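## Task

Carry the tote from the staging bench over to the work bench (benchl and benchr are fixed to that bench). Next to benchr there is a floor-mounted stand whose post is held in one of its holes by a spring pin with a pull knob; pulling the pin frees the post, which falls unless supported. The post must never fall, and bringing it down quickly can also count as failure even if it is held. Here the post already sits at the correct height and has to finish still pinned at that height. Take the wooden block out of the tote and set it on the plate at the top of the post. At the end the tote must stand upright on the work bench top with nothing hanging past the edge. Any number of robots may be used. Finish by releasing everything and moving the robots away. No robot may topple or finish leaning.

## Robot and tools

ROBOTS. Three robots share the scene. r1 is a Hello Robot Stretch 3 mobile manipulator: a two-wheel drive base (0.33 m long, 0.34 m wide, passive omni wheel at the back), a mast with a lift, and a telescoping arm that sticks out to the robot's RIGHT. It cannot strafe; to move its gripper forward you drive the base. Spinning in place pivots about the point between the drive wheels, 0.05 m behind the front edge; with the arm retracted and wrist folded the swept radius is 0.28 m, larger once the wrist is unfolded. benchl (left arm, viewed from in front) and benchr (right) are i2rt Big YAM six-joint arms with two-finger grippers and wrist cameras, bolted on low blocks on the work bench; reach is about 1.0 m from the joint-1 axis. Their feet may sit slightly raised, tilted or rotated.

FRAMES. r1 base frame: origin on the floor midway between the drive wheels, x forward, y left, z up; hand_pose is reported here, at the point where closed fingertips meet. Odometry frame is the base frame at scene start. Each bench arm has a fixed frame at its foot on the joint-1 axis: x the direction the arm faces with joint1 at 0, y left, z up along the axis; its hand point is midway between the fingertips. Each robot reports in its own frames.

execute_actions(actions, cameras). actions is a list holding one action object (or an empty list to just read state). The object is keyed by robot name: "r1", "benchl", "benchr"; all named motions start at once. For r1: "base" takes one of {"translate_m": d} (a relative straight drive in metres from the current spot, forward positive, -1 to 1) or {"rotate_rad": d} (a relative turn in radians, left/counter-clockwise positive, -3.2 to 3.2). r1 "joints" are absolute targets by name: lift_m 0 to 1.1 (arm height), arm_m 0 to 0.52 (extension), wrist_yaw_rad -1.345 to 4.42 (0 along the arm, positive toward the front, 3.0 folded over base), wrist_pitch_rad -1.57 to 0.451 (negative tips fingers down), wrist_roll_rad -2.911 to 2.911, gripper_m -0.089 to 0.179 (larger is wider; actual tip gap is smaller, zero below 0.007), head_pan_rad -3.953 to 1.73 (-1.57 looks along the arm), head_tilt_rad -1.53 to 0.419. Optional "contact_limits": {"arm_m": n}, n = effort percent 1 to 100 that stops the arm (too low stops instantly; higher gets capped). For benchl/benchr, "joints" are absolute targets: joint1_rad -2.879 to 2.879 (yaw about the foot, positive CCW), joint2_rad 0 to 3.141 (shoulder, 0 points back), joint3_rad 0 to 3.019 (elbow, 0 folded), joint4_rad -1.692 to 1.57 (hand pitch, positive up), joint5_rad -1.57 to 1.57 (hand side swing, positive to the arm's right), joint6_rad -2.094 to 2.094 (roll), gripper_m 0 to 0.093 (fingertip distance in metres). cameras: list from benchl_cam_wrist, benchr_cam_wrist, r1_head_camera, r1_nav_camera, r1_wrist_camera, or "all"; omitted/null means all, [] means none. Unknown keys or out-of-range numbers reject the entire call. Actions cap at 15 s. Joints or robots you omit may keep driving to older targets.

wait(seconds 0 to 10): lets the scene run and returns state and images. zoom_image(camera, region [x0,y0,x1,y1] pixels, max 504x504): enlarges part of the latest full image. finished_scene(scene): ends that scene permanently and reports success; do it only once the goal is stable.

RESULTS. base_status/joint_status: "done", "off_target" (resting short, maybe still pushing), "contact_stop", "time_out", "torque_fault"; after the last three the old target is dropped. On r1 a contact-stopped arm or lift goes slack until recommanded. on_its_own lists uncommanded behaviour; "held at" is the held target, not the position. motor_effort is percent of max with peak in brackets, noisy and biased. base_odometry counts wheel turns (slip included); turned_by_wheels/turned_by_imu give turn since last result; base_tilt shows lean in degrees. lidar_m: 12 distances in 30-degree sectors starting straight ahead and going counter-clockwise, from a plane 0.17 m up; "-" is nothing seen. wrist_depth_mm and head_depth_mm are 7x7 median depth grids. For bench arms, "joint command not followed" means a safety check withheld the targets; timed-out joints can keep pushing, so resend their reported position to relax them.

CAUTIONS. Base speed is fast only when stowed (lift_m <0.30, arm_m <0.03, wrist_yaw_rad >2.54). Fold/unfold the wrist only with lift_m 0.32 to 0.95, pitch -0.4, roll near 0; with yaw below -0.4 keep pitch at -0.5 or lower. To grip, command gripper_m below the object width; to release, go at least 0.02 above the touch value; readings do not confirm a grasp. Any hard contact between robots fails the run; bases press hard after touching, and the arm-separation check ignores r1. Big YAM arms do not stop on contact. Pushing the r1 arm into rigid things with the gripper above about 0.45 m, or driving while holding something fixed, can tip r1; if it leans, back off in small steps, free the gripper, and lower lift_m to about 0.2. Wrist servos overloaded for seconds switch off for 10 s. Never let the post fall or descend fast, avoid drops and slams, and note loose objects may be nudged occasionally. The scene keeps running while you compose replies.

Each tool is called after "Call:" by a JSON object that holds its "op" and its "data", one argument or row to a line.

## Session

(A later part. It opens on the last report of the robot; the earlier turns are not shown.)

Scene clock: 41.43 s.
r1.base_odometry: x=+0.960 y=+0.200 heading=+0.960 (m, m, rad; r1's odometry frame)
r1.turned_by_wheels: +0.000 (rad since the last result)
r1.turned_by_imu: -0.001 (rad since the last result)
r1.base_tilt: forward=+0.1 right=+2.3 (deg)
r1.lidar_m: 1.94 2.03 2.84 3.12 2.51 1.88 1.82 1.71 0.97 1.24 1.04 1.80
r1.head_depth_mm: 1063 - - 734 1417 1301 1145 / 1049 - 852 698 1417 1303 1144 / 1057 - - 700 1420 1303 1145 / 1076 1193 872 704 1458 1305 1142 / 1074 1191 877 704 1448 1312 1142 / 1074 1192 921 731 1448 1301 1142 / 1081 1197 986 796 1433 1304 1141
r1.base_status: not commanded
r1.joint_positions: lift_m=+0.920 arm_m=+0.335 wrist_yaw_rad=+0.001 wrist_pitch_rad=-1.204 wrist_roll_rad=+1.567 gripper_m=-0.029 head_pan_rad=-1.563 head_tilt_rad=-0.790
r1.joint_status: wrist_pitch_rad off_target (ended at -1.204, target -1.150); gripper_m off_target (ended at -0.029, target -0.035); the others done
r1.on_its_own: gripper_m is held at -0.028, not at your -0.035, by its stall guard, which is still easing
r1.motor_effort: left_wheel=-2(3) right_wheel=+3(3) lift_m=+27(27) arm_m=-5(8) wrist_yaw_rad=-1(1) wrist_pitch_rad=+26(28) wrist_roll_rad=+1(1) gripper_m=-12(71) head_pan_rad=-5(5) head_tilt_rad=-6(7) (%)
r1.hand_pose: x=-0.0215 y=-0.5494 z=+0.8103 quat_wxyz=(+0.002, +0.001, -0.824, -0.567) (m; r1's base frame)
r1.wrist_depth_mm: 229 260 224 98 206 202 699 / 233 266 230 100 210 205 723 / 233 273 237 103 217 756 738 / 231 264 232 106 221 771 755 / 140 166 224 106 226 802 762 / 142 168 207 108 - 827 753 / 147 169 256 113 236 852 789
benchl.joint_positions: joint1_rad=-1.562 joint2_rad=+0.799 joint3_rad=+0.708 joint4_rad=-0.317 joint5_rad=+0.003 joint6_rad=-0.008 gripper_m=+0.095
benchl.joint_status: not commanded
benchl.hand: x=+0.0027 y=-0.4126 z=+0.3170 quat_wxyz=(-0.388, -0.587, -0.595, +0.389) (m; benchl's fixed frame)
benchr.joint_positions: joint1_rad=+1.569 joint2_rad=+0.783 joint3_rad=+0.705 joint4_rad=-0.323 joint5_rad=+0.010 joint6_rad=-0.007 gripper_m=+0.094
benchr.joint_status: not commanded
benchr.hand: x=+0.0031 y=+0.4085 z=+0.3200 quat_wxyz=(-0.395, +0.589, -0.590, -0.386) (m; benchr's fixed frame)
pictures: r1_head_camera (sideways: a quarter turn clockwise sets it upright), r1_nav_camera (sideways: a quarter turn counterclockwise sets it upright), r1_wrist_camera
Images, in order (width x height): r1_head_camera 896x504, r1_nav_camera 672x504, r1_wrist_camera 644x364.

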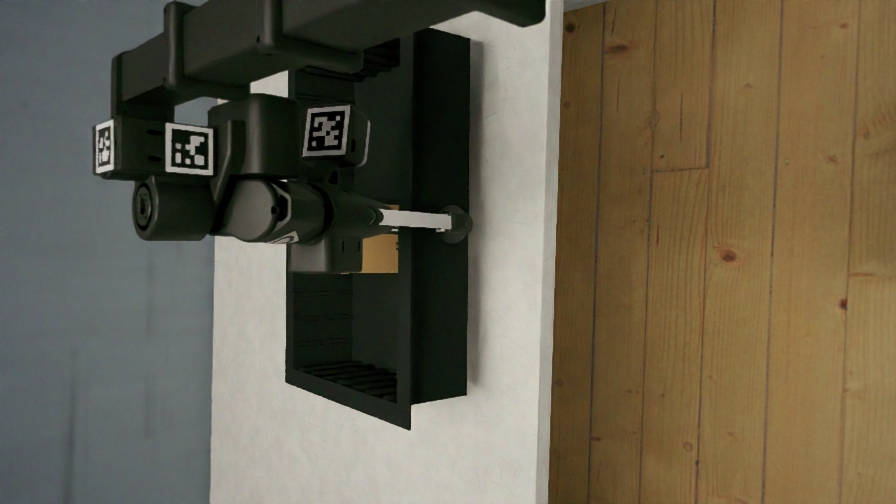

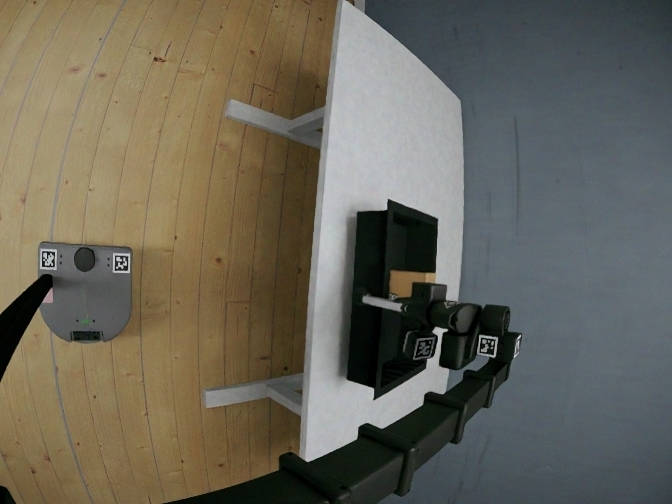

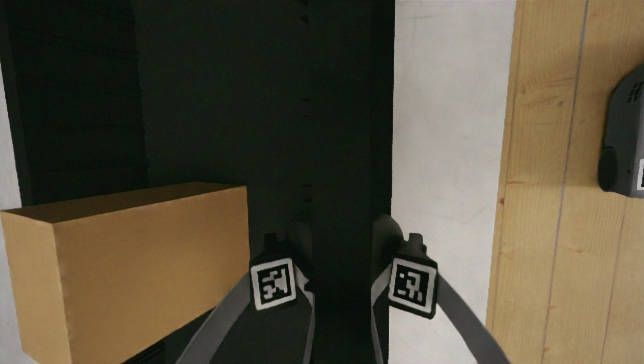

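Looks lifted. Raise and watch the hold.

Call:
{"op": "execute_actions", "data": {
  "actions": [
    {"r1":{"joints":{"lift_m":0.96}}}
  ],
  "cameras": []
}}

Call:
{"op": "wait", "data": {
  "seconds": 8
}}

Scene clock: 43.10 s.
r1.base_odometry: x=+0.960 y=+0.200 heading=+0.960 (m, m, rad; r1's odometry frame)
r1.turned_by_wheels: +0.000 (rad since the last result)
r1.turned_by_imu: +0.000 (rad since the last result)
r1.base_tilt: forward=+0.1 right=+2.3 (deg)
r1.lidar_m: 1.94 2.03 2.83 3.20 2.52 1.88 1.82 1.71 0.97 1.24 1.04 1.81
r1.head_depth_mm: 1022 - 729 752 1415 1314 1151 / 1021 1141 812 734 1415 1302 1144 / 1026 - 810 734 1423 1304 1137 / 1055 1198 741 733 1462 1299 1142 / 1079 1193 816 736 1445 1300 1148 / 1071 1193 770 753 1441 1303 1142 / 1084 1198 990 791 1456 1301 1141
r1.base_status: not commanded
r1.joint_positions: lift_m=+0.959 arm_m=+0.335 wrist_yaw_rad=+0.001 wrist_pitch_rad=-1.204 wrist_roll_rad=+1.567 gripper_m=-0.021 head_pan_rad=-1.563 head_tilt_rad=-0.790
r1.joint_status: all done
r1.on_its_own: gripper_m is held at -0.022, not at your -0.035, by its stall guard, which is still easing
r1.motor_effort: left_wheel=-2(2) right_wheel=+2(3) lift_m=+29(30) arm_m=-4(4) wrist_yaw_rad=-1(1) wrist_pitch_rad=+26(26) wrist_roll_rad=+1(1) gripper_m=-26(28) head_pan_rad=-5(5) head_tilt_rad=-6(6) (%)
r1.hand_pose: x=-0.0215 y=-0.5494 z=+0.8502 quat_wxyz=(+0.002, +0.001, -0.824, -0.567) (m; r1's base frame)
r1.wrist_depth_mm: 231 262 226 99 242 765 737 / 233 268 235 101 249 760 761 / 234 275 239 104 252 808 766 / 236 270 233 106 253 824 811 / 144 167 223 106 262 824 769 / 146 167 206 108 - 855 818 / 152 169 258 114 276 844 823
benchl.joint_positions: joint1_rad=-1.562 joint2_rad=+0.799 joint3_rad=+0.708 joint4_rad=-0.317 joint5_rad=+0.003 joint6_rad=-0.008 gripper_m=+0.095
benchl.joint_status: not commanded
benchl.hand: x=+0.0027 y=-0.4126 z=+0.3170 quat_wxyz=(-0.388, -0.587, -0.595, +0.389) (m; benchl's fixed frame)
benchr.joint_positions: joint1_rad=+1.569 joint2_rad=+0.783 joint3_rad=+0.705 joint4_rad=-0.323 joint5_rad=+0.010 joint6_rad=-0.007 gripper_m=+0.094
benchr.joint_status: not commanded
benchr.hand: x=+0.0031 y=+0.4085 z=+0.3200 quat_wxyz=(-0.395, +0.589, -0.590, -0.386) (m; benchr's fixed frame)
pictures: none
No camera images: the call's "cameras" was empty. Leave "cameras" out to get every camera's image.

Scene clock: 51.10 s.
r1.base_odometry: x=+0.960 y=+0.200 heading=+0.960 (m, m, rad; r1's odometry frame)
r1.turned_by_wheels: +0.000 (rad since the last result)
r1.turned_by_imu: -0.001 (rad since the last result)
r1.base_tilt: forward=+0.1 right=+2.3 (deg)
r1.lidar_m: 1.94 2.03 2.85 3.21 2.51 1.88 1.82 1.71 0.97 1.24 1.04 1.81
r1.head_depth_mm: 1026 - 861 734 1429 1304 1150 / 1012 1144 876 670 1410 1301 1150 / 1030 - 865 679 1455 1306 1146 / 1055 1192 833 733 1453 1308 1139 / 1073 1188 877 735 1454 1308 1141 / 1079 1188 985 753 1453 1300 1139 / 1078 1190 989 795 1454 1304 1142
r1.base_status: not commanded
r1.joint_positions: lift_m=+0.960 arm_m=+0.335 wrist_yaw_rad=+0.002 wrist_pitch_rad=-1.198 wrist_roll_rad=+1.569 gripper_m=-0.018 head_pan_rad=-1.563 head_tilt_rad=-0.791
r1.joint_status: all done
r1.on_its_own: gripper_m is held at -0.019, not at your -0.035, by its stall guard, which is not easing now
r1.motor_effort: left_wheel=-2(2) right_wheel=+2(3) lift_m=+27(30) arm_m=-3(4) wrist_yaw_rad=-2(1) wrist_pitch_rad=+23(26) wrist_roll_rad=+0(1) gripper_m=-19(28) head_pan_rad=-6(5) head_tilt_rad=-6(6) (%)
r1.hand_pose: x=-0.0214 y=-0.5507 z=+0.8507 quat_wxyz=(+0.001, +0.001, -0.826, -0.564) (m; r1's base frame)
r1.wrist_depth_mm: 427 280 299 119 172 236 732 / 438 286 307 127 183 789 756 / 456 298 312 129 251 799 752 / 473 224 278 132 254 818 782 / 489 225 284 133 266 826 803 / 508 334 360 131 266 855 807 / 535 331 317 169 279 896 788
benchl.joint_positions: joint1_rad=-1.562 joint2_rad=+0.799 joint3_rad=+0.708 joint4_rad=-0.317 joint5_rad=+0.003 joint6_rad=-0.008 gripper_m=+0.095
benchl.joint_status: not commanded
benchl.hand: x=+0.0027 y=-0.4126 z=+0.3170 quat_wxyz=(-0.388, -0.587, -0.595, +0.389) (m; benchl's fixed frame)
benchr.joint_positions: joint1_rad=+1.569 joint2_rad=+0.783 joint3_rad=+0.705 joint4_rad=-0.323 joint5_rad=+0.010 joint6_rad=-0.007 gripper_m=+0.094
benchr.joint_status: not commanded
benchr.hand: x=+0.0031 y=+0.4085 z=+0.3200 quat_wxyz=(-0.395, +0.589, -0.590, -0.386) (m; benchr's fixed frame)
wait: 8.00 s; at rest by 0.27 s
pictures: benchl_cam_wrist, benchr_cam_wrist, r1_head_camera (sideways: a quarter turn clockwise sets it upright), r1_nav_camera (sideways: a quarter turn counterclockwise sets it upright), r1_wrist_camera
Images, in order (width x height): benchl_cam_wrist 504x504, benchr_cam_wrist 504x504, r1_head_camera 896x504, r1_nav_camera 672x504, r1_wrist_camera 644x364.

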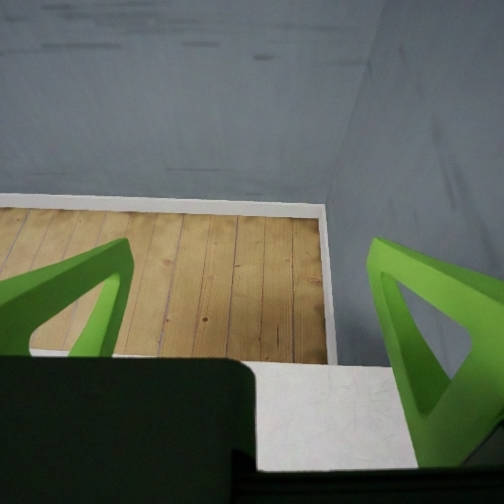

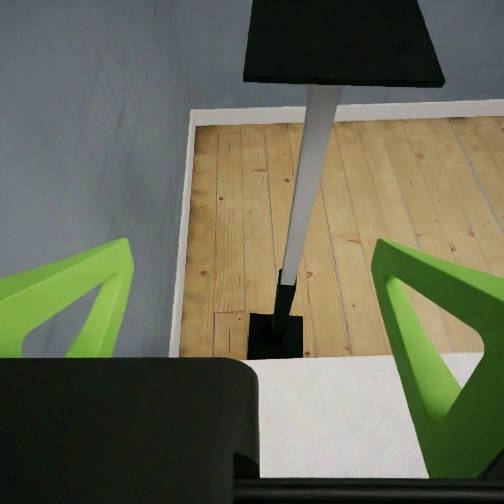

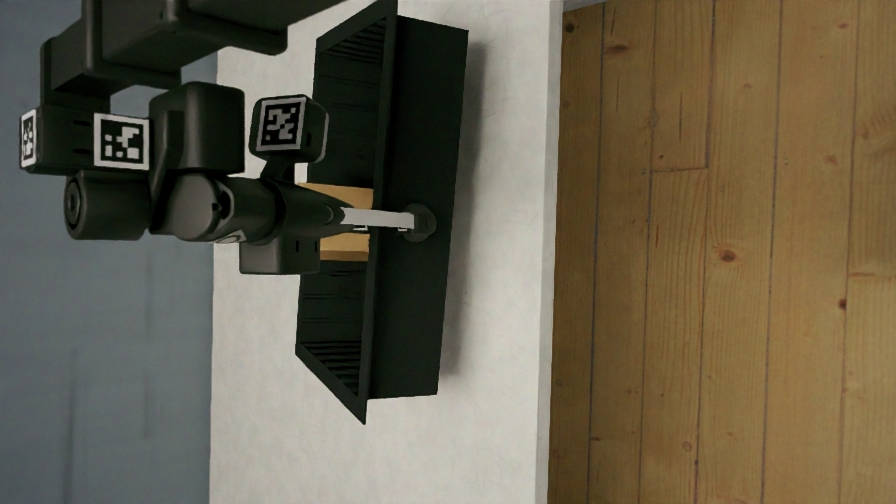

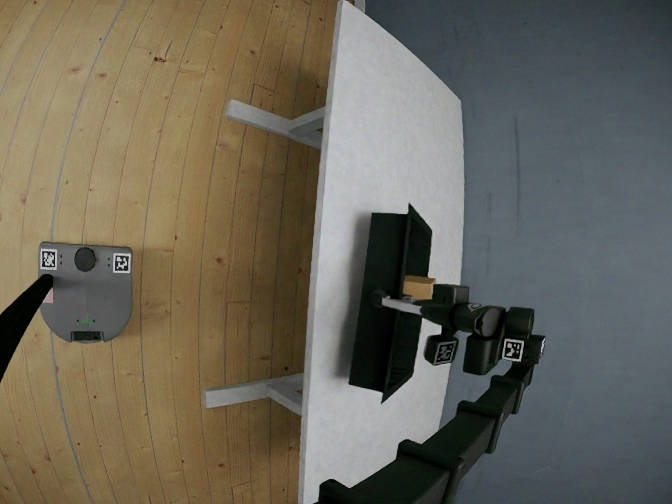

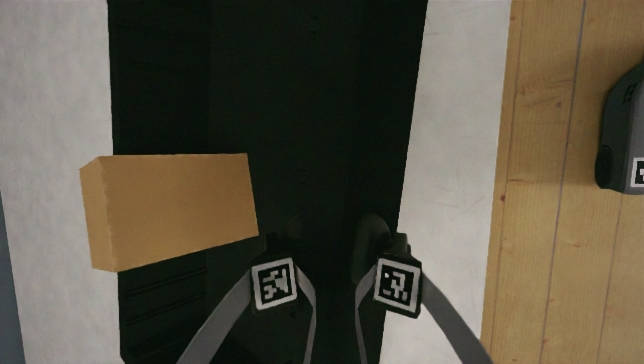

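Call:
{"op": "execute_actions", "data": {
  "actions": [
    {"r1":{"joints":{"lift_m":0.88,"wrist_pitch_rad":-0.75,"arm_m":0.26,"gripper_m":-0.025}}}
  ],
  "cameras": ["r1_head_camera","r1_wrist_camera"]
}}

Call:
{"op": "wait", "data": {
  "seconds": 8
}}

Scene clock: 53.97 s.
r1.base_odometry: x=+0.960 y=+0.200 heading=+0.960 (m, m, rad; r1's odometry frame)
r1.turned_by_wheels: +0.000 (rad since the last result)
r1.turned_by_imu: +0.000 (rad since the last result)
r1.base_tilt: forward=+0.1 right=+2.3 (deg)
r1.lidar_m: 1.94 2.03 2.83 3.20 2.52 1.87 1.82 1.72 0.97 1.24 1.04 1.81
r1.head_depth_mm: 1060 1173 - - 1428 1303 1141 / 1063 1179 - 713 1415 1299 1143 / 1064 1194 - 723 1444 1299 1140 / 1066 1194 887 733 1445 1301 1138 / 1076 1190 884 729 1447 1302 1142 / 1072 1193 987 754 1446 1303 1141 / 1076 1186 982 794 1448 1300 1144
r1.base_status: not commanded
r1.joint_positions: lift_m=+0.880 arm_m=+0.260 wrist_yaw_rad=+0.000 wrist_pitch_rad=-0.840 wrist_roll_rad=+1.577 gripper_m=-0.021 head_pan_rad=-1.563 head_tilt_rad=-0.791
r1.joint_status: wrist_pitch_rad off_target (ended at -0.840, target -0.750); gripper_m off_target (ended at -0.021, target -0.025); the others done
r1.on_its_own: wrist_pitch_rad is at rest, and its effort (+43) is outside its rest range (-20 to +32)
r1.motor_effort: left_wheel=-2(2) right_wheel=+2(2) lift_m=+17(24) arm_m=-5(5) wrist_yaw_rad=+0(2) wrist_pitch_rad=+43(55) wrist_roll_rad=-2(4) gripper_m=-24(54) head_pan_rad=-6(6) head_tilt_rad=-6(6) (%)
r1.hand_pose: x=-0.0215 y=-0.5582 z=+0.8118 quat_wxyz=(-0.002, -0.001, -0.913, -0.408) (m; r1's base frame)
r1.wrist_depth_mm: 567 548 312 124 159 172 158 / 576 571 320 142 169 176 161 / 587 617 327 147 178 181 627 / 595 247 279 151 188 183 655 / 605 327 278 140 212 186 660 / 609 668 371 142 - 189 669 / 607 684 340 177 224 188 697
benchl.joint_positions: joint1_rad=-1.562 joint2_rad=+0.799 joint3_rad=+0.708 joint4_rad=-0.317 joint5_rad=+0.003 joint6_rad=-0.008 gripper_m=+0.095
benchl.joint_status: not commanded
benchl.hand: x=+0.0027 y=-0.4126 z=+0.3170 quat_wxyz=(-0.388, -0.587, -0.595, +0.389) (m; benchl's fixed frame)
benchr.joint_positions: joint1_rad=+1.569 joint2_rad=+0.783 joint3_rad=+0.705 joint4_rad=-0.323 joint5_rad=+0.010 joint6_rad=-0.007 gripper_m=+0.094
benchr.joint_status: not commanded
benchr.hand: x=+0.0031 y=+0.4085 z=+0.3200 quat_wxyz=(-0.395, +0.589, -0.590, -0.386) (m; benchr's fixed frame)
pictures: r1_head_camera (sideways: a quarter turn clockwise sets it upright), r1_wrist_camera
Images, in order (width x height): r1_head_camera 896x504, r1_wrist_camera 644x364.

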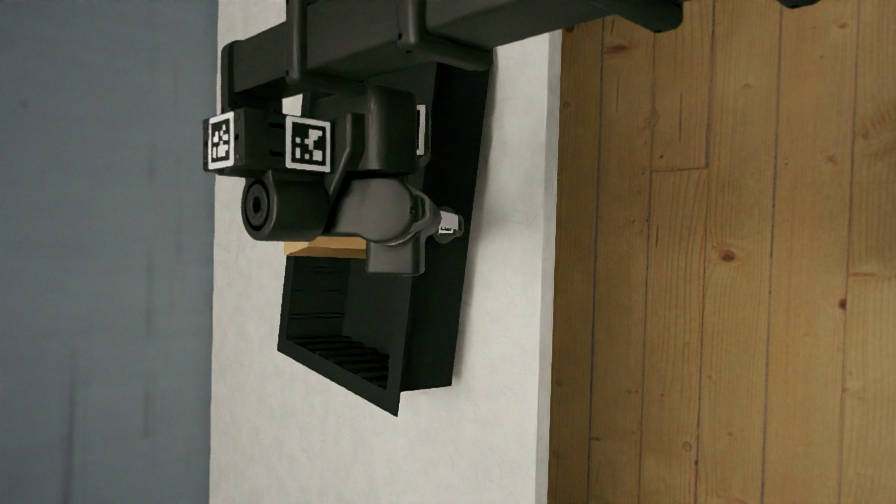

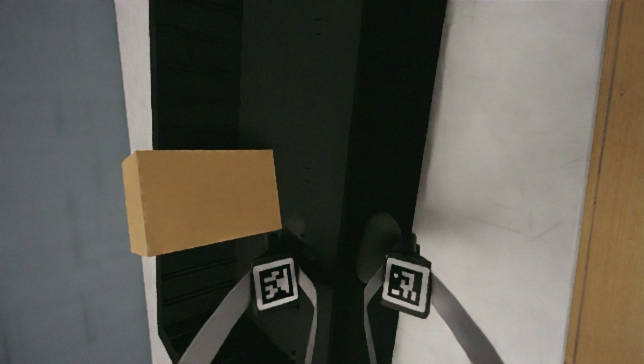

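Scene clock: 61.97 s.
r1.base_odometry: x=+0.960 y=+0.200 heading=+0.960 (m, m, rad; r1's odometry frame)
r1.turned_by_wheels: +0.000 (rad since the last result)
r1.turned_by_imu: -0.001 (rad since the last result)
r1.base_tilt: forward=+0.1 right=+2.3 (deg)
r1.lidar_m: 1.94 2.03 2.84 3.22 2.52 1.88 1.82 1.71 0.97 1.24 1.04 1.81
r1.head_depth_mm: 1057 1181 - - 1429 1303 1137 / 1064 1187 - 711 1418 1299 1148 / 1064 1187 - 724 1449 1311 1147 / 1069 1196 873 735 1443 1294 1143 / 1075 1197 878 733 1443 1301 1143 / 1076 1190 989 756 1446 1300 1145 / 1082 1191 986 793 1453 1298 1148
r1.base_status: not commanded
r1.joint_positions: lift_m=+0.880 arm_m=+0.260 wrist_yaw_rad=+0.000 wrist_pitch_rad=-0.840 wrist_roll_rad=+1.577 gripper_m=-0.021 head_pan_rad=-1.563 head_tilt_rad=-0.791
r1.joint_status: wrist_pitch_rad off_target (ended at -0.840, target -0.750); gripper_m off_target (ended at -0.021, target -0.025); the others done
r1.on_its_own: wrist_pitch_rad is at rest, and its effort (+43) is outside its rest range (-20 to +32)
r1.motor_effort: left_wheel=-2(2) right_wheel=+2(2) lift_m=+17(24) arm_m=-4(5) wrist_yaw_rad=+0(2) wrist_pitch_rad=+43(55) wrist_roll_rad=-2(4) gripper_m=-24(54) head_pan_rad=-5(6) head_tilt_rad=-6(6) (%)
r1.hand_pose: x=-0.0215 y=-0.5582 z=+0.8118 quat_wxyz=(-0.002, -0.001, -0.913, -0.408) (m; r1's base frame)
r1.wrist_depth_mm: 571 548 313 125 158 173 158 / 579 586 322 126 168 176 162 / 578 611 327 148 177 179 636 / 576 246 276 138 191 182 637 / 594 327 281 139 212 187 672 / 602 677 373 141 - 189 673 / 597 691 336 175 224 188 702
benchl.joint_positions: joint1_rad=-1.562 joint2_rad=+0.799 joint3_rad=+0.708 joint4_rad=-0.317 joint5_rad=+0.003 joint6_rad=-0.008 gripper_m=+0.095
benchl.joint_status: not commanded
benchl.hand: x=+0.0027 y=-0.4126 z=+0.3170 quat_wxyz=(-0.388, -0.587, -0.595, +0.389) (m; benchl's fixed frame)
benchr.joint_positions: joint1_rad=+1.569 joint2_rad=+0.783 joint3_rad=+0.705 joint4_rad=-0.323 joint5_rad=+0.010 joint6_rad=-0.007 gripper_m=+0.094
benchr.joint_status: not commanded
benchr.hand: x=+0.0031 y=+0.4085 z=+0.3200 quat_wxyz=(-0.395, +0.589, -0.590, -0.386) (m; benchr's fixed frame)
wait: 8.00 s; at rest by 0.27 s
pictures: benchl_cam_wrist, benchr_cam_wrist, r1_head_camera (sideways: a quarter turn clockwise sets it upright), r1_nav_camera (sideways: a quarter turn counterclockwise sets it upright), r1_wrist_camera
Images, in order (width x height): benchl_cam_wrist 504x504, benchr_cam_wrist 504x504, r1_head_camera 896x504, r1_nav_camera 672x504, r1_wrist_camera 644x364.

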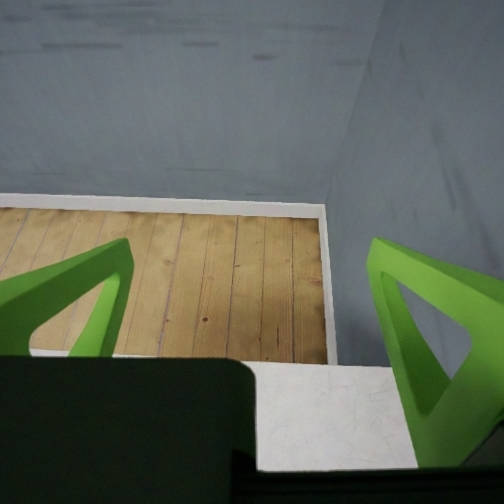

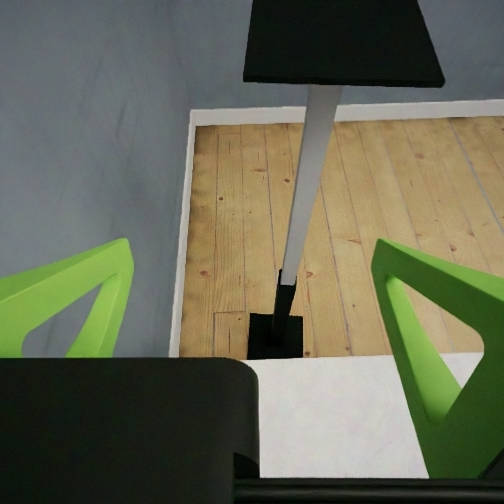

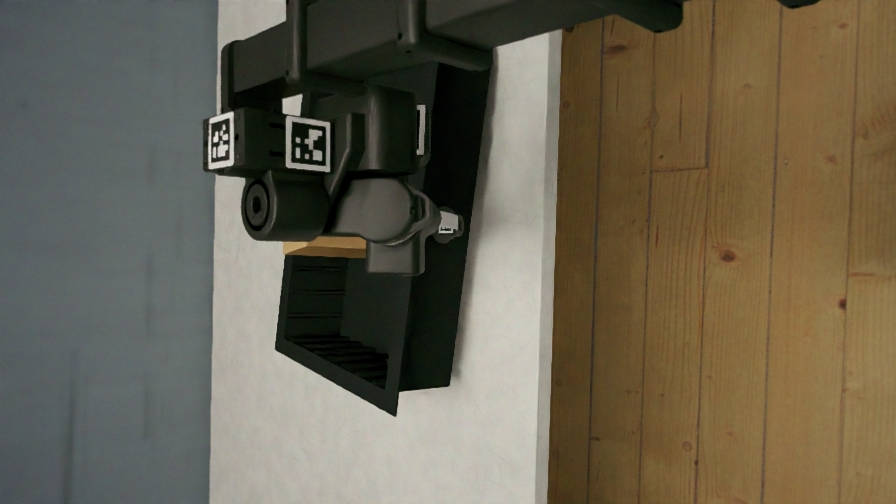

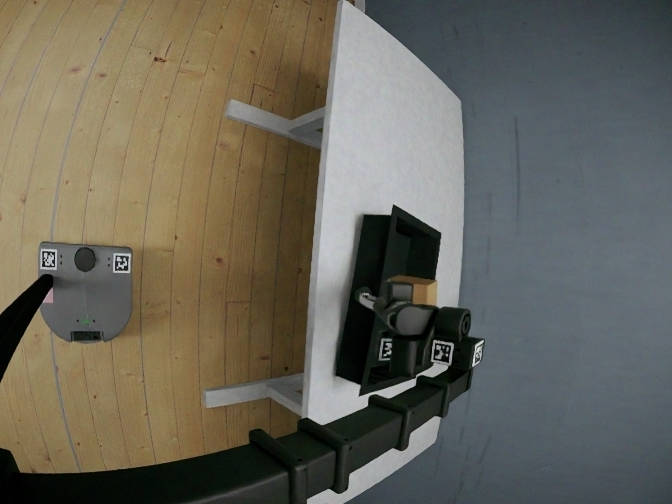

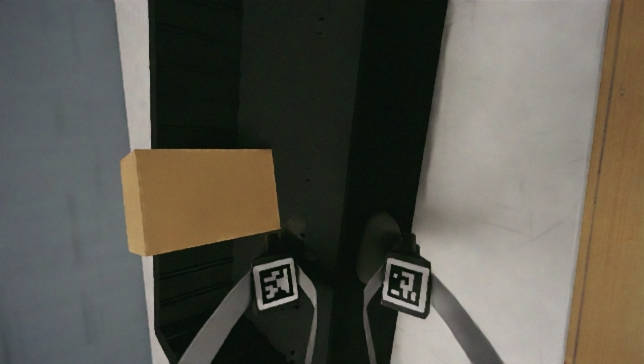

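Call:
{"op": "execute_actions", "data": {
  "actions": [
    {"r1":{"joints":{"lift_m":0.835,"wrist_pitch_rad":-0.84}}}
  ],
  "cameras": []
}}

Call:
{"op": "execute_actions", "data": {
  "actions": [
    {"r1":{"joints":{"gripper_m":0.06}}}
  ],
  "cameras": ["r1_head_camera","r1_wrist_camera","r1_nav_camera"]
}}

Scene clock: 63.93 s.
r1.base_odometry: x=+0.960 y=+0.200 heading=+0.960 (m, m, rad; r1's odometry frame)
r1.turned_by_wheels: +0.000 (rad since the last result)
r1.turned_by_imu: +0.000 (rad since the last result)
r1.base_tilt: forward=+0.0 right=+2.2 (deg)
r1.lidar_m: 1.94 2.02 2.84 3.21 2.52 1.88 1.82 1.72 0.97 1.24 1.04 1.80
r1.head_depth_mm: 1056 1177 1020 - - 1275 1138 / 1062 1181 - 730 1408 1301 1142 / 1068 1193 - 732 1447 1300 1146 / 1064 1195 916 755 1455 1300 1146 / 1074 1195 904 754 1453 1303 1138 / 1080 1197 985 756 1447 1308 1142 / 1082 1189 985 794 1447 1306 1144
r1.base_status: not commanded
r1.joint_positions: lift_m=+0.846 arm_m=+0.260 wrist_yaw_rad=+0.000 wrist_pitch_rad=-0.856 wrist_roll_rad=+1.574 gripper_m=-0.021 head_pan_rad=-1.563 head_tilt_rad=-0.791
r1.joint_status: lift_m contact_stop (moved -0.035 of -0.045); the others done
r1.on_its_own: lift_m is slack since a contact_stop, until your next command for it (your +0.835 is given up)
r1.motor_effort: left_wheel=-2(3) right_wheel=+3(3) lift_m=+19(20) arm_m=-2(4) wrist_yaw_rad=+0(1) wrist_pitch_rad=+8(43) wrist_roll_rad=-1(2) gripper_m=-22(24) head_pan_rad=-5(5) head_tilt_rad=-6(6) (%)
r1.hand_pose: x=-0.0215 y=-0.5546 z=+0.7748 quat_wxyz=(-0.001, -0.001, -0.910, -0.415) (m; r1's base frame)
r1.wrist_depth_mm: 565 281 290 115 163 145 586 / 584 292 299 120 168 147 601 / 585 299 296 143 175 150 609 / 566 230 279 151 181 153 642 / 604 230 283 131 184 156 653 / 599 346 372 158 180 158 676 / 621 668 321 173 204 160 692
benchl.joint_positions: joint1_rad=-1.562 joint2_rad=+0.799 joint3_rad=+0.708 joint4_rad=-0.317 joint5_rad=+0.003 joint6_rad=-0.008 gripper_m=+0.095
benchl.joint_status: not commanded
benchl.hand: x=+0.0027 y=-0.4126 z=+0.3170 quat_wxyz=(-0.388, -0.587, -0.595, +0.389) (m; benchl's fixed frame)
benchr.joint_positions: joint1_rad=+1.569 joint2_rad=+0.783 joint3_rad=+0.705 joint4_rad=-0.323 joint5_rad=+0.010 joint6_rad=-0.007 gripper_m=+0.094
benchr.joint_status: not commanded
benchr.hand: x=+0.0031 y=+0.4085 z=+0.3200 quat_wxyz=(-0.395, +0.589, -0.590, -0.386) (m; benchr's fixed frame)
pictures: none
No camera images: the call's "cameras" was empty. Leave "cameras" out to get every camera's image.

not run: a stop came earlier in this reply.

Call:
{"op": "execute_actions", "data": {
  "actions": [
    {"r1":{"joints":{"gripper_m":0.06,"lift_m":0.85}}}
  ],
  "cameras": ["r1_head_camera","r1_wrist_camera","r1_nav_camera"]
}}

Scene clock: 65.70 s.
r1.base_odometry: x=+0.960 y=+0.200 heading=+0.960 (m, m, rad; r1's odometry frame)
r1.turned_by_wheels: +0.000 (rad since the last result)
r1.turned_by_imu: +0.000 (rad since the last result)
r1.base_tilt: forward=+0.1 right=+2.3 (deg)
r1.lidar_m: 1.94 2.03 2.84 3.20 2.52 1.88 1.82 1.71 0.97 1.24 1.04 1.81
r1.head_depth_mm: 1060 1181 1020 - 1442 1283 1135 / 1058 1184 - 727 1413 1298 1144 / 1060 1188 - 734 1447 1302 1142 / 1074 1195 910 748 1447 1299 1141 / 1074 1192 903 752 1438 1306 1144 / 1082 1197 987 753 1454 1303 1147 / 1082 1193 986 796 1446 1306 1143
r1.base_status: not commanded
r1.joint_positions: lift_m=+0.850 arm_m=+0.260 wrist_yaw_rad=+0.000 wrist_pitch_rad=-0.852 wrist_roll_rad=+1.571 gripper_m=+0.060 head_pan_rad=-1.563 head_tilt_rad=-0.791
r1.joint_status: all done
r1.motor_effort: left_wheel=-2(2) right_wheel=+3(2) lift_m=+25(25) arm_m=-2(2) wrist_yaw_rad=+0(0) wrist_pitch_rad=+6(12) wrist_roll_rad=-1(1) gripper_m=+1(80) head_pan_rad=-5(5) head_tilt_rad=-6(6) (%)
r1.hand_pose: x=-0.0215 y=-0.5555 z=+0.7795 quat_wxyz=(+0.000, +0.000, -0.910, -0.414) (m; r1's base frame)
r1.wrist_depth_mm: 579 282 294 117 163 148 597 / 577 292 309 119 167 150 610 / 588 300 304 124 174 155 617 / 580 230 276 149 179 155 632 / 610 227 273 155 181 159 648 / 615 348 - 160 191 161 670 / 625 667 327 172 202 160 691
benchl.joint_positions: joint1_rad=-1.562 joint2_rad=+0.799 joint3_rad=+0.708 joint4_rad=-0.317 joint5_rad=+0.003 joint6_rad=-0.008 gripper_m=+0.095
benchl.joint_status: not commanded
benchl.hand: x=+0.0027 y=-0.4126 z=+0.3170 quat_wxyz=(-0.388, -0.587, -0.595, +0.389) (m; benchl's fixed frame)
benchr.joint_positions: joint1_rad=+1.569 joint2_rad=+0.783 joint3_rad=+0.705 joint4_rad=-0.323 joint5_rad=+0.010 joint6_rad=-0.007 gripper_m=+0.094
benchr.joint_status: not commanded
benchr.hand: x=+0.0031 y=+0.4085 z=+0.3200 quat_wxyz=(-0.395, +0.589, -0.590, -0.386) (m; benchr's fixed frame)
pictures: r1_head_camera (sideways: a quarter turn clockwise sets it upright), r1_nav_camera (sideways: a quarter turn counterclockwise sets it upright), r1_wrist_camera
Images, in order (width x height): r1_head_camera 896x504, r1_nav_camera 672x504, r1_wrist_camera 644x364.

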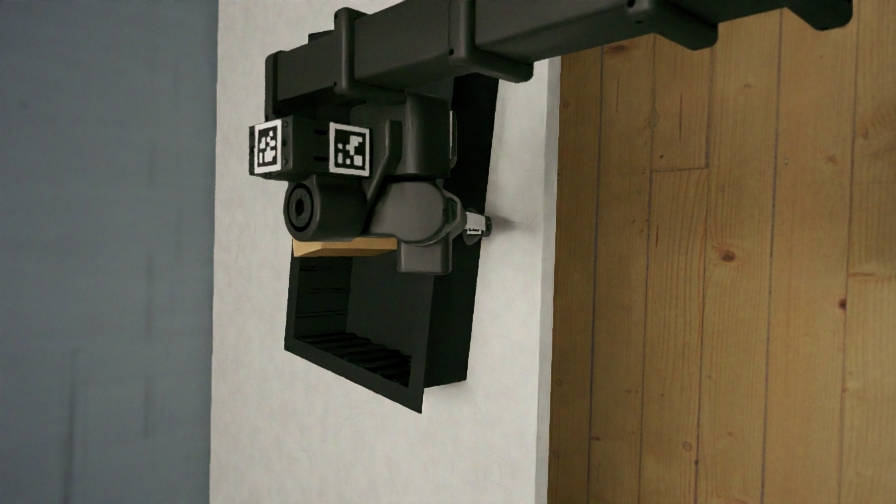

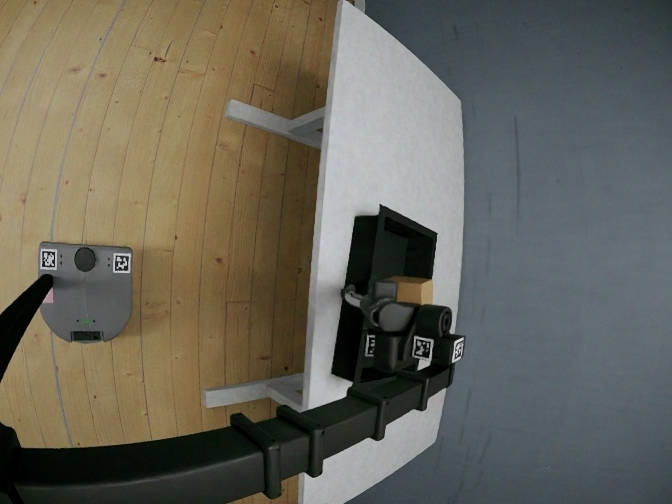

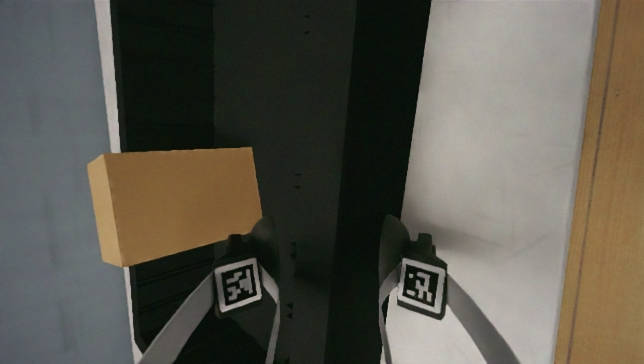

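Call:
{"op": "execute_actions", "data": {
  "actions": [
    {"r1":{"joints":{"wrist_yaw_rad":-0.11,"lift_m":0.84,"arm_m":0.268}}}
  ],
  "cameras": []
}}

Call:
{"op": "execute_actions", "data": {
  "actions": [
    {"r1":{"joints":{"gripper_m":-0.025}}}
  ],
  "cameras": ["r1_wrist_camera"]
}}

Call:
{"op": "execute_actions", "data": {
  "actions": [
    {"r1":{"joints":{"lift_m":0.9,"wrist_pitch_rad":-0.75}}}
  ],
  "cameras": ["r1_wrist_camera"]
}}

Call:
{"op": "wait", "data": {
  "seconds": 10
}}

Scene clock: 68.07 s.
r1.base_odometry: x=+0.960 y=+0.200 heading=+0.960 (m, m, rad; r1's odometry frame)
r1.turned_by_wheels: +0.000 (rad since the last result)
r1.turned_by_imu: +0.000 (rad since the last result)
r1.base_tilt: forward=+0.1 right=+2.2 (deg)
r1.lidar_m: 1.94 2.03 2.84 3.13 2.51 1.88 1.82 1.71 0.97 1.24 1.04 1.81
r1.head_depth_mm: 1057 1176 1022 - - 1294 1132 / 1062 1183 - 732 1406 1301 1149 / 1065 1184 - 733 1445 1306 1143 / 1068 1189 915 748 1449 1307 1145 / 1074 1186 902 752 1448 1303 1141 / 1074 1187 988 753 1440 1312 1134 / 1074 1194 984 796 1441 1309 1140
r1.base_status: not commanded
r1.joint_positions: lift_m=+0.840 arm_m=+0.268 wrist_yaw_rad=-0.106 wrist_pitch_rad=-0.853 wrist_roll_rad=+1.571 gripper_m=+0.060 head_pan_rad=-1.563 head_tilt_rad=-0.791
r1.joint_status: all done
r1.motor_effort: left_wheel=-1(2) right_wheel=+2(2) lift_m=+12(23) arm_m=+4(5) wrist_yaw_rad=-3(5) wrist_pitch_rad=+6(7) wrist_roll_rad=-1(1) gripper_m=-1(1) head_pan_rad=-5(5) head_tilt_rad=-6(6) (%)
r1.hand_pose: x=-0.0374 y=-0.5619 z=+0.7701 quat_wxyz=(-0.022, -0.048, -0.909, -0.413) (m; r1's base frame)
r1.wrist_depth_mm: 587 279 283 113 159 141 607 / 587 290 289 116 163 143 607 / 585 297 302 136 168 145 630 / 582 295 285 141 173 147 629 / 579 224 264 143 172 151 632 / 598 222 - 147 175 152 637 / 591 623 348 151 184 151 645
benchl.joint_positions: joint1_rad=-1.562 joint2_rad=+0.799 joint3_rad=+0.708 joint4_rad=-0.317 joint5_rad=+0.003 joint6_rad=-0.008 gripper_m=+0.095
benchl.joint_status: not commanded
benchl.hand: x=+0.0027 y=-0.4126 z=+0.3170 quat_wxyz=(-0.388, -0.587, -0.595, +0.389) (m; benchl's fixed frame)
benchr.joint_positions: joint1_rad=+1.569 joint2_rad=+0.783 joint3_rad=+0.705 joint4_rad=-0.323 joint5_rad=+0.010 joint6_rad=-0.007 gripper_m=+0.094
benchr.joint_status: not commanded
benchr.hand: x=+0.0031 y=+0.4085 z=+0.3200 quat_wxyz=(-0.395, +0.589, -0.590, -0.386) (m; benchr's fixed frame)
pictures: none
No camera images: the call's "cameras" was empty. Leave "cameras" out to get every camera's image.

Scene clock: 69.40 s.
r1.base_odometry: x=+0.960 y=+0.200 heading=+0.960 (m, m, rad; r1's odometry frame)
r1.turned_by_wheels: +0.000 (rad since the last result)
r1.turned_by_imu: +0.000 (rad since the last result)
r1.base_tilt: forward=+0.1 right=+2.3 (deg)
r1.lidar_m: 1.94 2.03 2.83 3.20 2.52 1.88 1.82 1.72 0.97 1.24 1.04 1.81
r1.head_depth_mm: 1059 1184 1023 - - 1288 1138 / 1064 1183 - 736 1416 1303 1144 / 1068 1196 - 734 1437 1302 1140 / 1071 1195 921 754 1449 1308 1147 / 1079 1192 902 755 1456 1303 1135 / 1078 1195 986 755 1443 1308 1139 / 1085 1191 983 795 1444 1293 1141
r1.base_status: not commanded
r1.joint_positions: lift_m=+0.840 arm_m=+0.268 wrist_yaw_rad=-0.108 wrist_pitch_rad=-0.850 wrist_roll_rad=+1.571 gripper_m=-0.024 head_pan_rad=-1.563 head_tilt_rad=-0.791
r1.joint_status: all done
r1.motor_effort: left_wheel=-1(2) right_wheel=+1(2) lift_m=+13(13) arm_m=+4(4) wrist_yaw_rad=-1(3) wrist_pitch_rad=+5(10) wrist_roll_rad=-1(0) gripper_m=-25(99) head_pan_rad=-6(6) head_tilt_rad=-6(6) (%)
r1.hand_pose: x=-0.0377 y=-0.5625 z=+0.7705 quat_wxyz=(-0.022, -0.049, -0.910, -0.412) (m; r1's base frame)
r1.wrist_depth_mm: 584 287 288 115 163 142 591 / 585 296 293 118 168 143 602 / 582 300 308 121 171 147 604 / 578 297 288 145 177 149 614 / 581 229 271 126 177 151 610 / 587 226 261 151 - 154 634 / 589 337 342 156 189 153 634
benchl.joint_positions: joint1_rad=-1.562 joint2_rad=+0.799 joint3_rad=+0.708 joint4_rad=-0.317 joint5_rad=+0.003 joint6_rad=-0.008 gripper_m=+0.095
benchl.joint_status: not commanded
benchl.hand: x=+0.0027 y=-0.4126 z=+0.3170 quat_wxyz=(-0.388, -0.587, -0.595, +0.389) (m; benchl's fixed frame)
benchr.joint_positions: joint1_rad=+1.569 joint2_rad=+0.783 joint3_rad=+0.705 joint4_rad=-0.323 joint5_rad=+0.010 joint6_rad=-0.007 gripper_m=+0.094
benchr.joint_status: not commanded
benchr.hand: x=+0.0031 y=+0.4085 z=+0.3200 quat_wxyz=(-0.395, +0.589, -0.590, -0.386) (m; benchr's fixed frame)
pictures: r1_wrist_camera
Images, in order (width x height): r1_wrist_camera 644x364.

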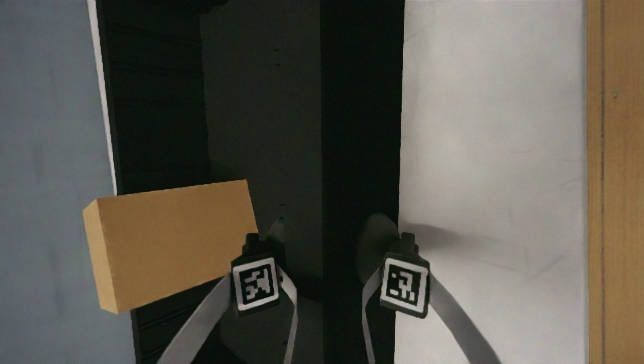

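Scene clock: 70.77 s.
r1.base_odometry: x=+0.960 y=+0.200 heading=+0.960 (m, m, rad; r1's odometry frame)
r1.turned_by_wheels: +0.000 (rad since the last result)
r1.turned_by_imu: +0.000 (rad since the last result)
r1.base_tilt: forward=+0.1 right=+2.3 (deg)
r1.lidar_m: 1.94 2.03 2.84 3.19 2.52 1.88 1.83 1.71 0.97 1.24 1.04 1.81
r1.head_depth_mm: 1060 1175 - 732 1407 1288 1143 / 1055 1156 - 734 1420 1302 1142 / 1070 1167 - 733 1445 1308 1146 / 1065 1191 876 736 1439 1296 1147 / 1070 1195 884 731 1451 1304 1151 / 1071 1192 984 774 1445 1293 1144 / 1078 1180 981 791 1446 1296 1135
r1.base_status: not commanded
r1.joint_positions: lift_m=+0.899 arm_m=+0.268 wrist_yaw_rad=-0.109 wrist_pitch_rad=-0.842 wrist_roll_rad=+1.571 gripper_m=-0.018 head_pan_rad=-1.563 head_tilt_rad=-0.791
r1.joint_status: wrist_pitch_rad off_target (ended at -0.842, target -0.750); the others done
r1.on_its_own: gripper_m is held at -0.019, not at your -0.025, by its stall guard, which is still easing; wrist_pitch_rad is at rest, and its effort (+44) is outside its rest range (-20 to +32)
r1.motor_effort: left_wheel=-2(3) right_wheel=+2(3) lift_m=+29(31) arm_m=+3(4) wrist_yaw_rad=-1(1) wrist_pitch_rad=+44(43) wrist_roll_rad=+0(1) gripper_m=-26(27) head_pan_rad=-5(5) head_tilt_rad=-6(6) (%)
r1.hand_pose: x=-0.0381 y=-0.5644 z=+0.8308 quat_wxyz=(-0.022, -0.050, -0.911, -0.408) (m; r1's base frame)
r1.wrist_depth_mm: 585 596 316 137 172 189 632 / 598 625 327 141 179 193 644 / 579 636 332 144 182 197 648 / 598 644 323 148 188 200 651 / 588 274 271 150 229 204 673 / 571 654 271 149 - 206 670 / 579 658 371 166 205 203 193
benchl.joint_positions: joint1_rad=-1.562 joint2_rad=+0.799 joint3_rad=+0.708 joint4_rad=-0.317 joint5_rad=+0.003 joint6_rad=-0.008 gripper_m=+0.095
benchl.joint_status: not commanded
benchl.hand: x=+0.0027 y=-0.4126 z=+0.3170 quat_wxyz=(-0.388, -0.587, -0.595, +0.389) (m; benchl's fixed frame)
benchr.joint_positions: joint1_rad=+1.569 joint2_rad=+0.783 joint3_rad=+0.705 joint4_rad=-0.323 joint5_rad=+0.010 joint6_rad=-0.007 gripper_m=+0.094
benchr.joint_status: not commanded
benchr.hand: x=+0.0031 y=+0.4085 z=+0.3200 quat_wxyz=(-0.395, +0.589, -0.590, -0.386) (m; benchr's fixed frame)
pictures: r1_wrist_camera
Images, in order (width x height): r1_wrist_camera 644x364.

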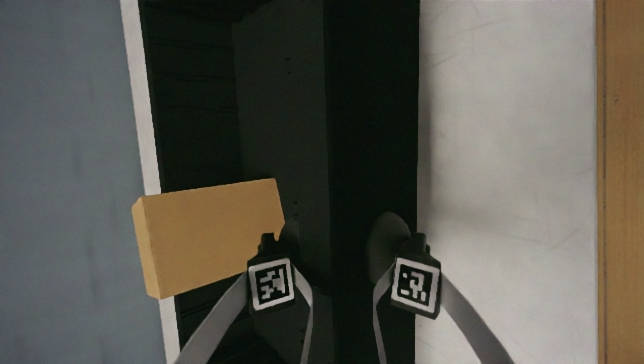

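Scene clock: 80.77 s.
r1.base_odometry: x=+0.960 y=+0.200 heading=+0.960 (m, m, rad; r1's odometry frame)
r1.turned_by_wheels: +0.000 (rad since the last result)
r1.turned_by_imu: -0.001 (rad since the last result)
r1.base_tilt: forward=+0.1 right=+2.3 (deg)
r1.lidar_m: 1.94 2.03 2.84 3.20 2.52 1.88 1.82 1.71 0.97 1.24 1.04 1.81
r1.head_depth_mm: 1054 1179 - 735 1410 1304 1142 / 1061 1156 - 732 1414 1310 1144 / 1070 1165 - 733 1454 1304 1142 / 1071 1197 874 731 1444 1300 1142 / 1069 1194 880 733 1444 1295 1146 / 1080 1185 985 769 1437 1306 1143 / 1080 1185 985 796 1455 1305 1139
r1.base_status: not commanded
r1.joint_positions: lift_m=+0.899 arm_m=+0.268 wrist_yaw_rad=-0.109 wrist_pitch_rad=-0.842 wrist_roll_rad=+1.571 gripper_m=-0.012 head_pan_rad=-1.563 head_tilt_rad=-0.791
r1.joint_status: wrist_pitch_rad off_target (ended at -0.842, target -0.750); the others done
r1.on_its_own: gripper_m is held at -0.013, not at your -0.025, by its stall guard, which is not easing now; wrist_pitch_rad is at rest, and its effort (+44) is outside its rest range (-20 to +32)
r1.motor_effort: left_wheel=-2(3) right_wheel=+2(3) lift_m=+29(31) arm_m=+2(4) wrist_yaw_rad=-1(1) wrist_pitch_rad=+44(43) wrist_roll_rad=-1(1) gripper_m=-24(27) head_pan_rad=-5(5) head_tilt_rad=-6(6) (%)
r1.hand_pose: x=-0.0381 y=-0.5643 z=+0.8308 quat_wxyz=(-0.022, -0.050, -0.911, -0.408) (m; r1's base frame)
r1.wrist_depth_mm: 589 589 314 138 172 190 630 / 582 636 327 141 176 192 636 / 592 641 336 143 182 196 639 / 582 639 321 148 188 200 650 / 575 630 271 151 227 204 657 / 582 653 271 156 - 207 668 / 582 660 366 166 207 205 195
benchl.joint_positions: joint1_rad=-1.562 joint2_rad=+0.799 joint3_rad=+0.708 joint4_rad=-0.317 joint5_rad=+0.003 joint6_rad=-0.008 gripper_m=+0.095
benchl.joint_status: not commanded
benchl.hand: x=+0.0027 y=-0.4126 z=+0.3170 quat_wxyz=(-0.388, -0.587, -0.595, +0.389) (m; benchl's fixed frame)
benchr.joint_positions: joint1_rad=+1.569 joint2_rad=+0.783 joint3_rad=+0.705 joint4_rad=-0.323 joint5_rad=+0.010 joint6_rad=-0.007 gripper_m=+0.094
benchr.joint_status: not commanded
benchr.hand: x=+0.0031 y=+0.4085 z=+0.3200 quat_wxyz=(-0.395, +0.589, -0.590, -0.386) (m; benchr's fixed frame)
wait: 10.00 s; at rest by 0.27 s
pictures: benchl_cam_wrist, benchr_cam_wrist, r1_head_camera (sideways: a quarter turn clockwise sets it upright), r1_nav_camera (sideways: a quarter turn counterclockwise sets it upright), r1_wrist_camera
Images, in order (width x height): benchl_cam_wrist 504x504, benchr_cam_wrist 504x504, r1_head_camera 896x504, r1_nav_camera 672x504, r1_wrist_camera 644x364.

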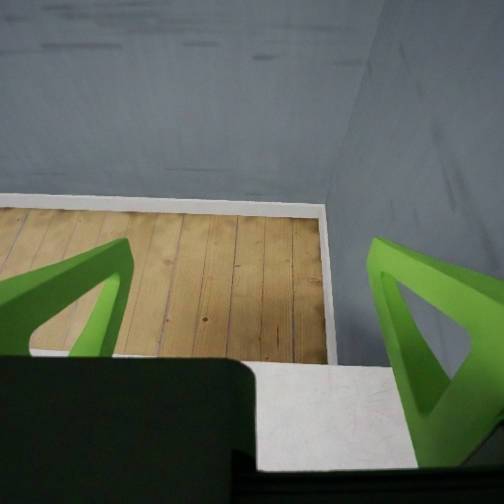

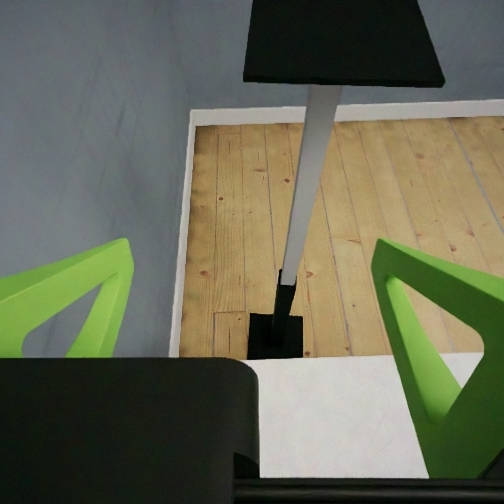

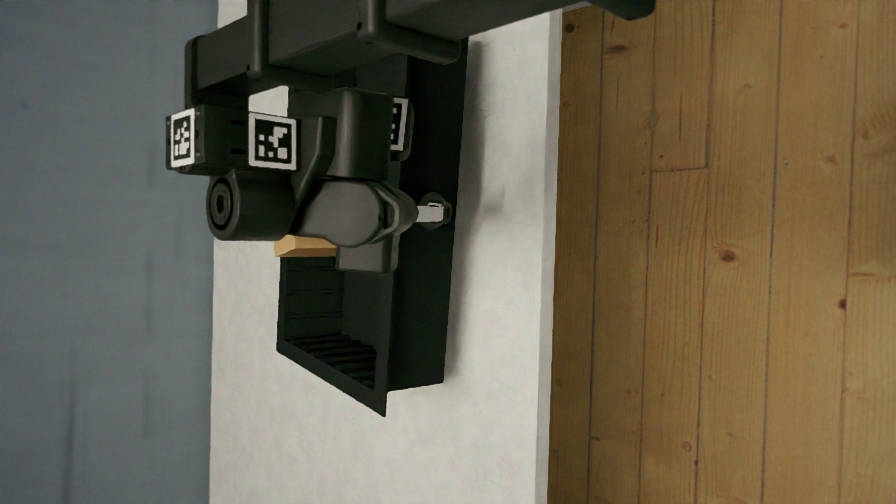

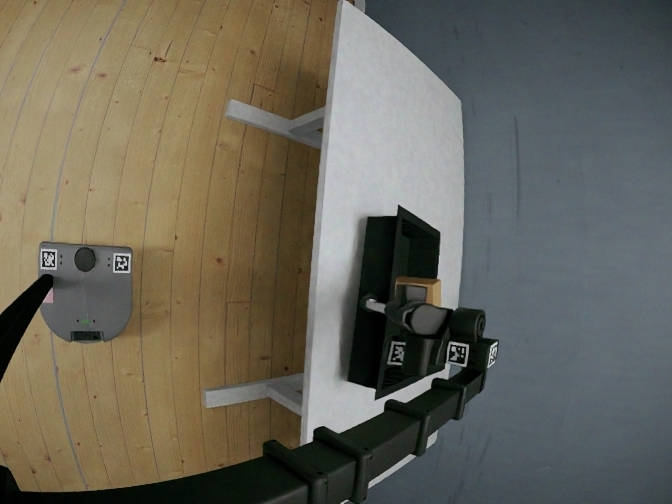

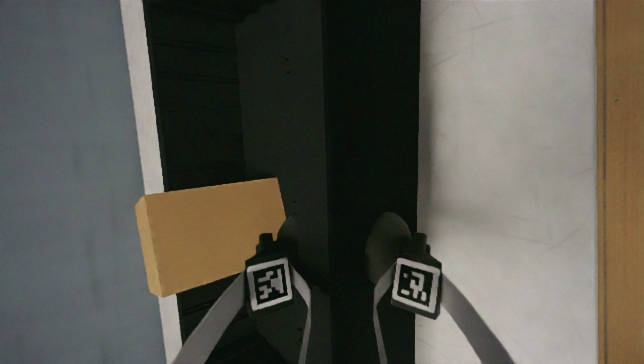

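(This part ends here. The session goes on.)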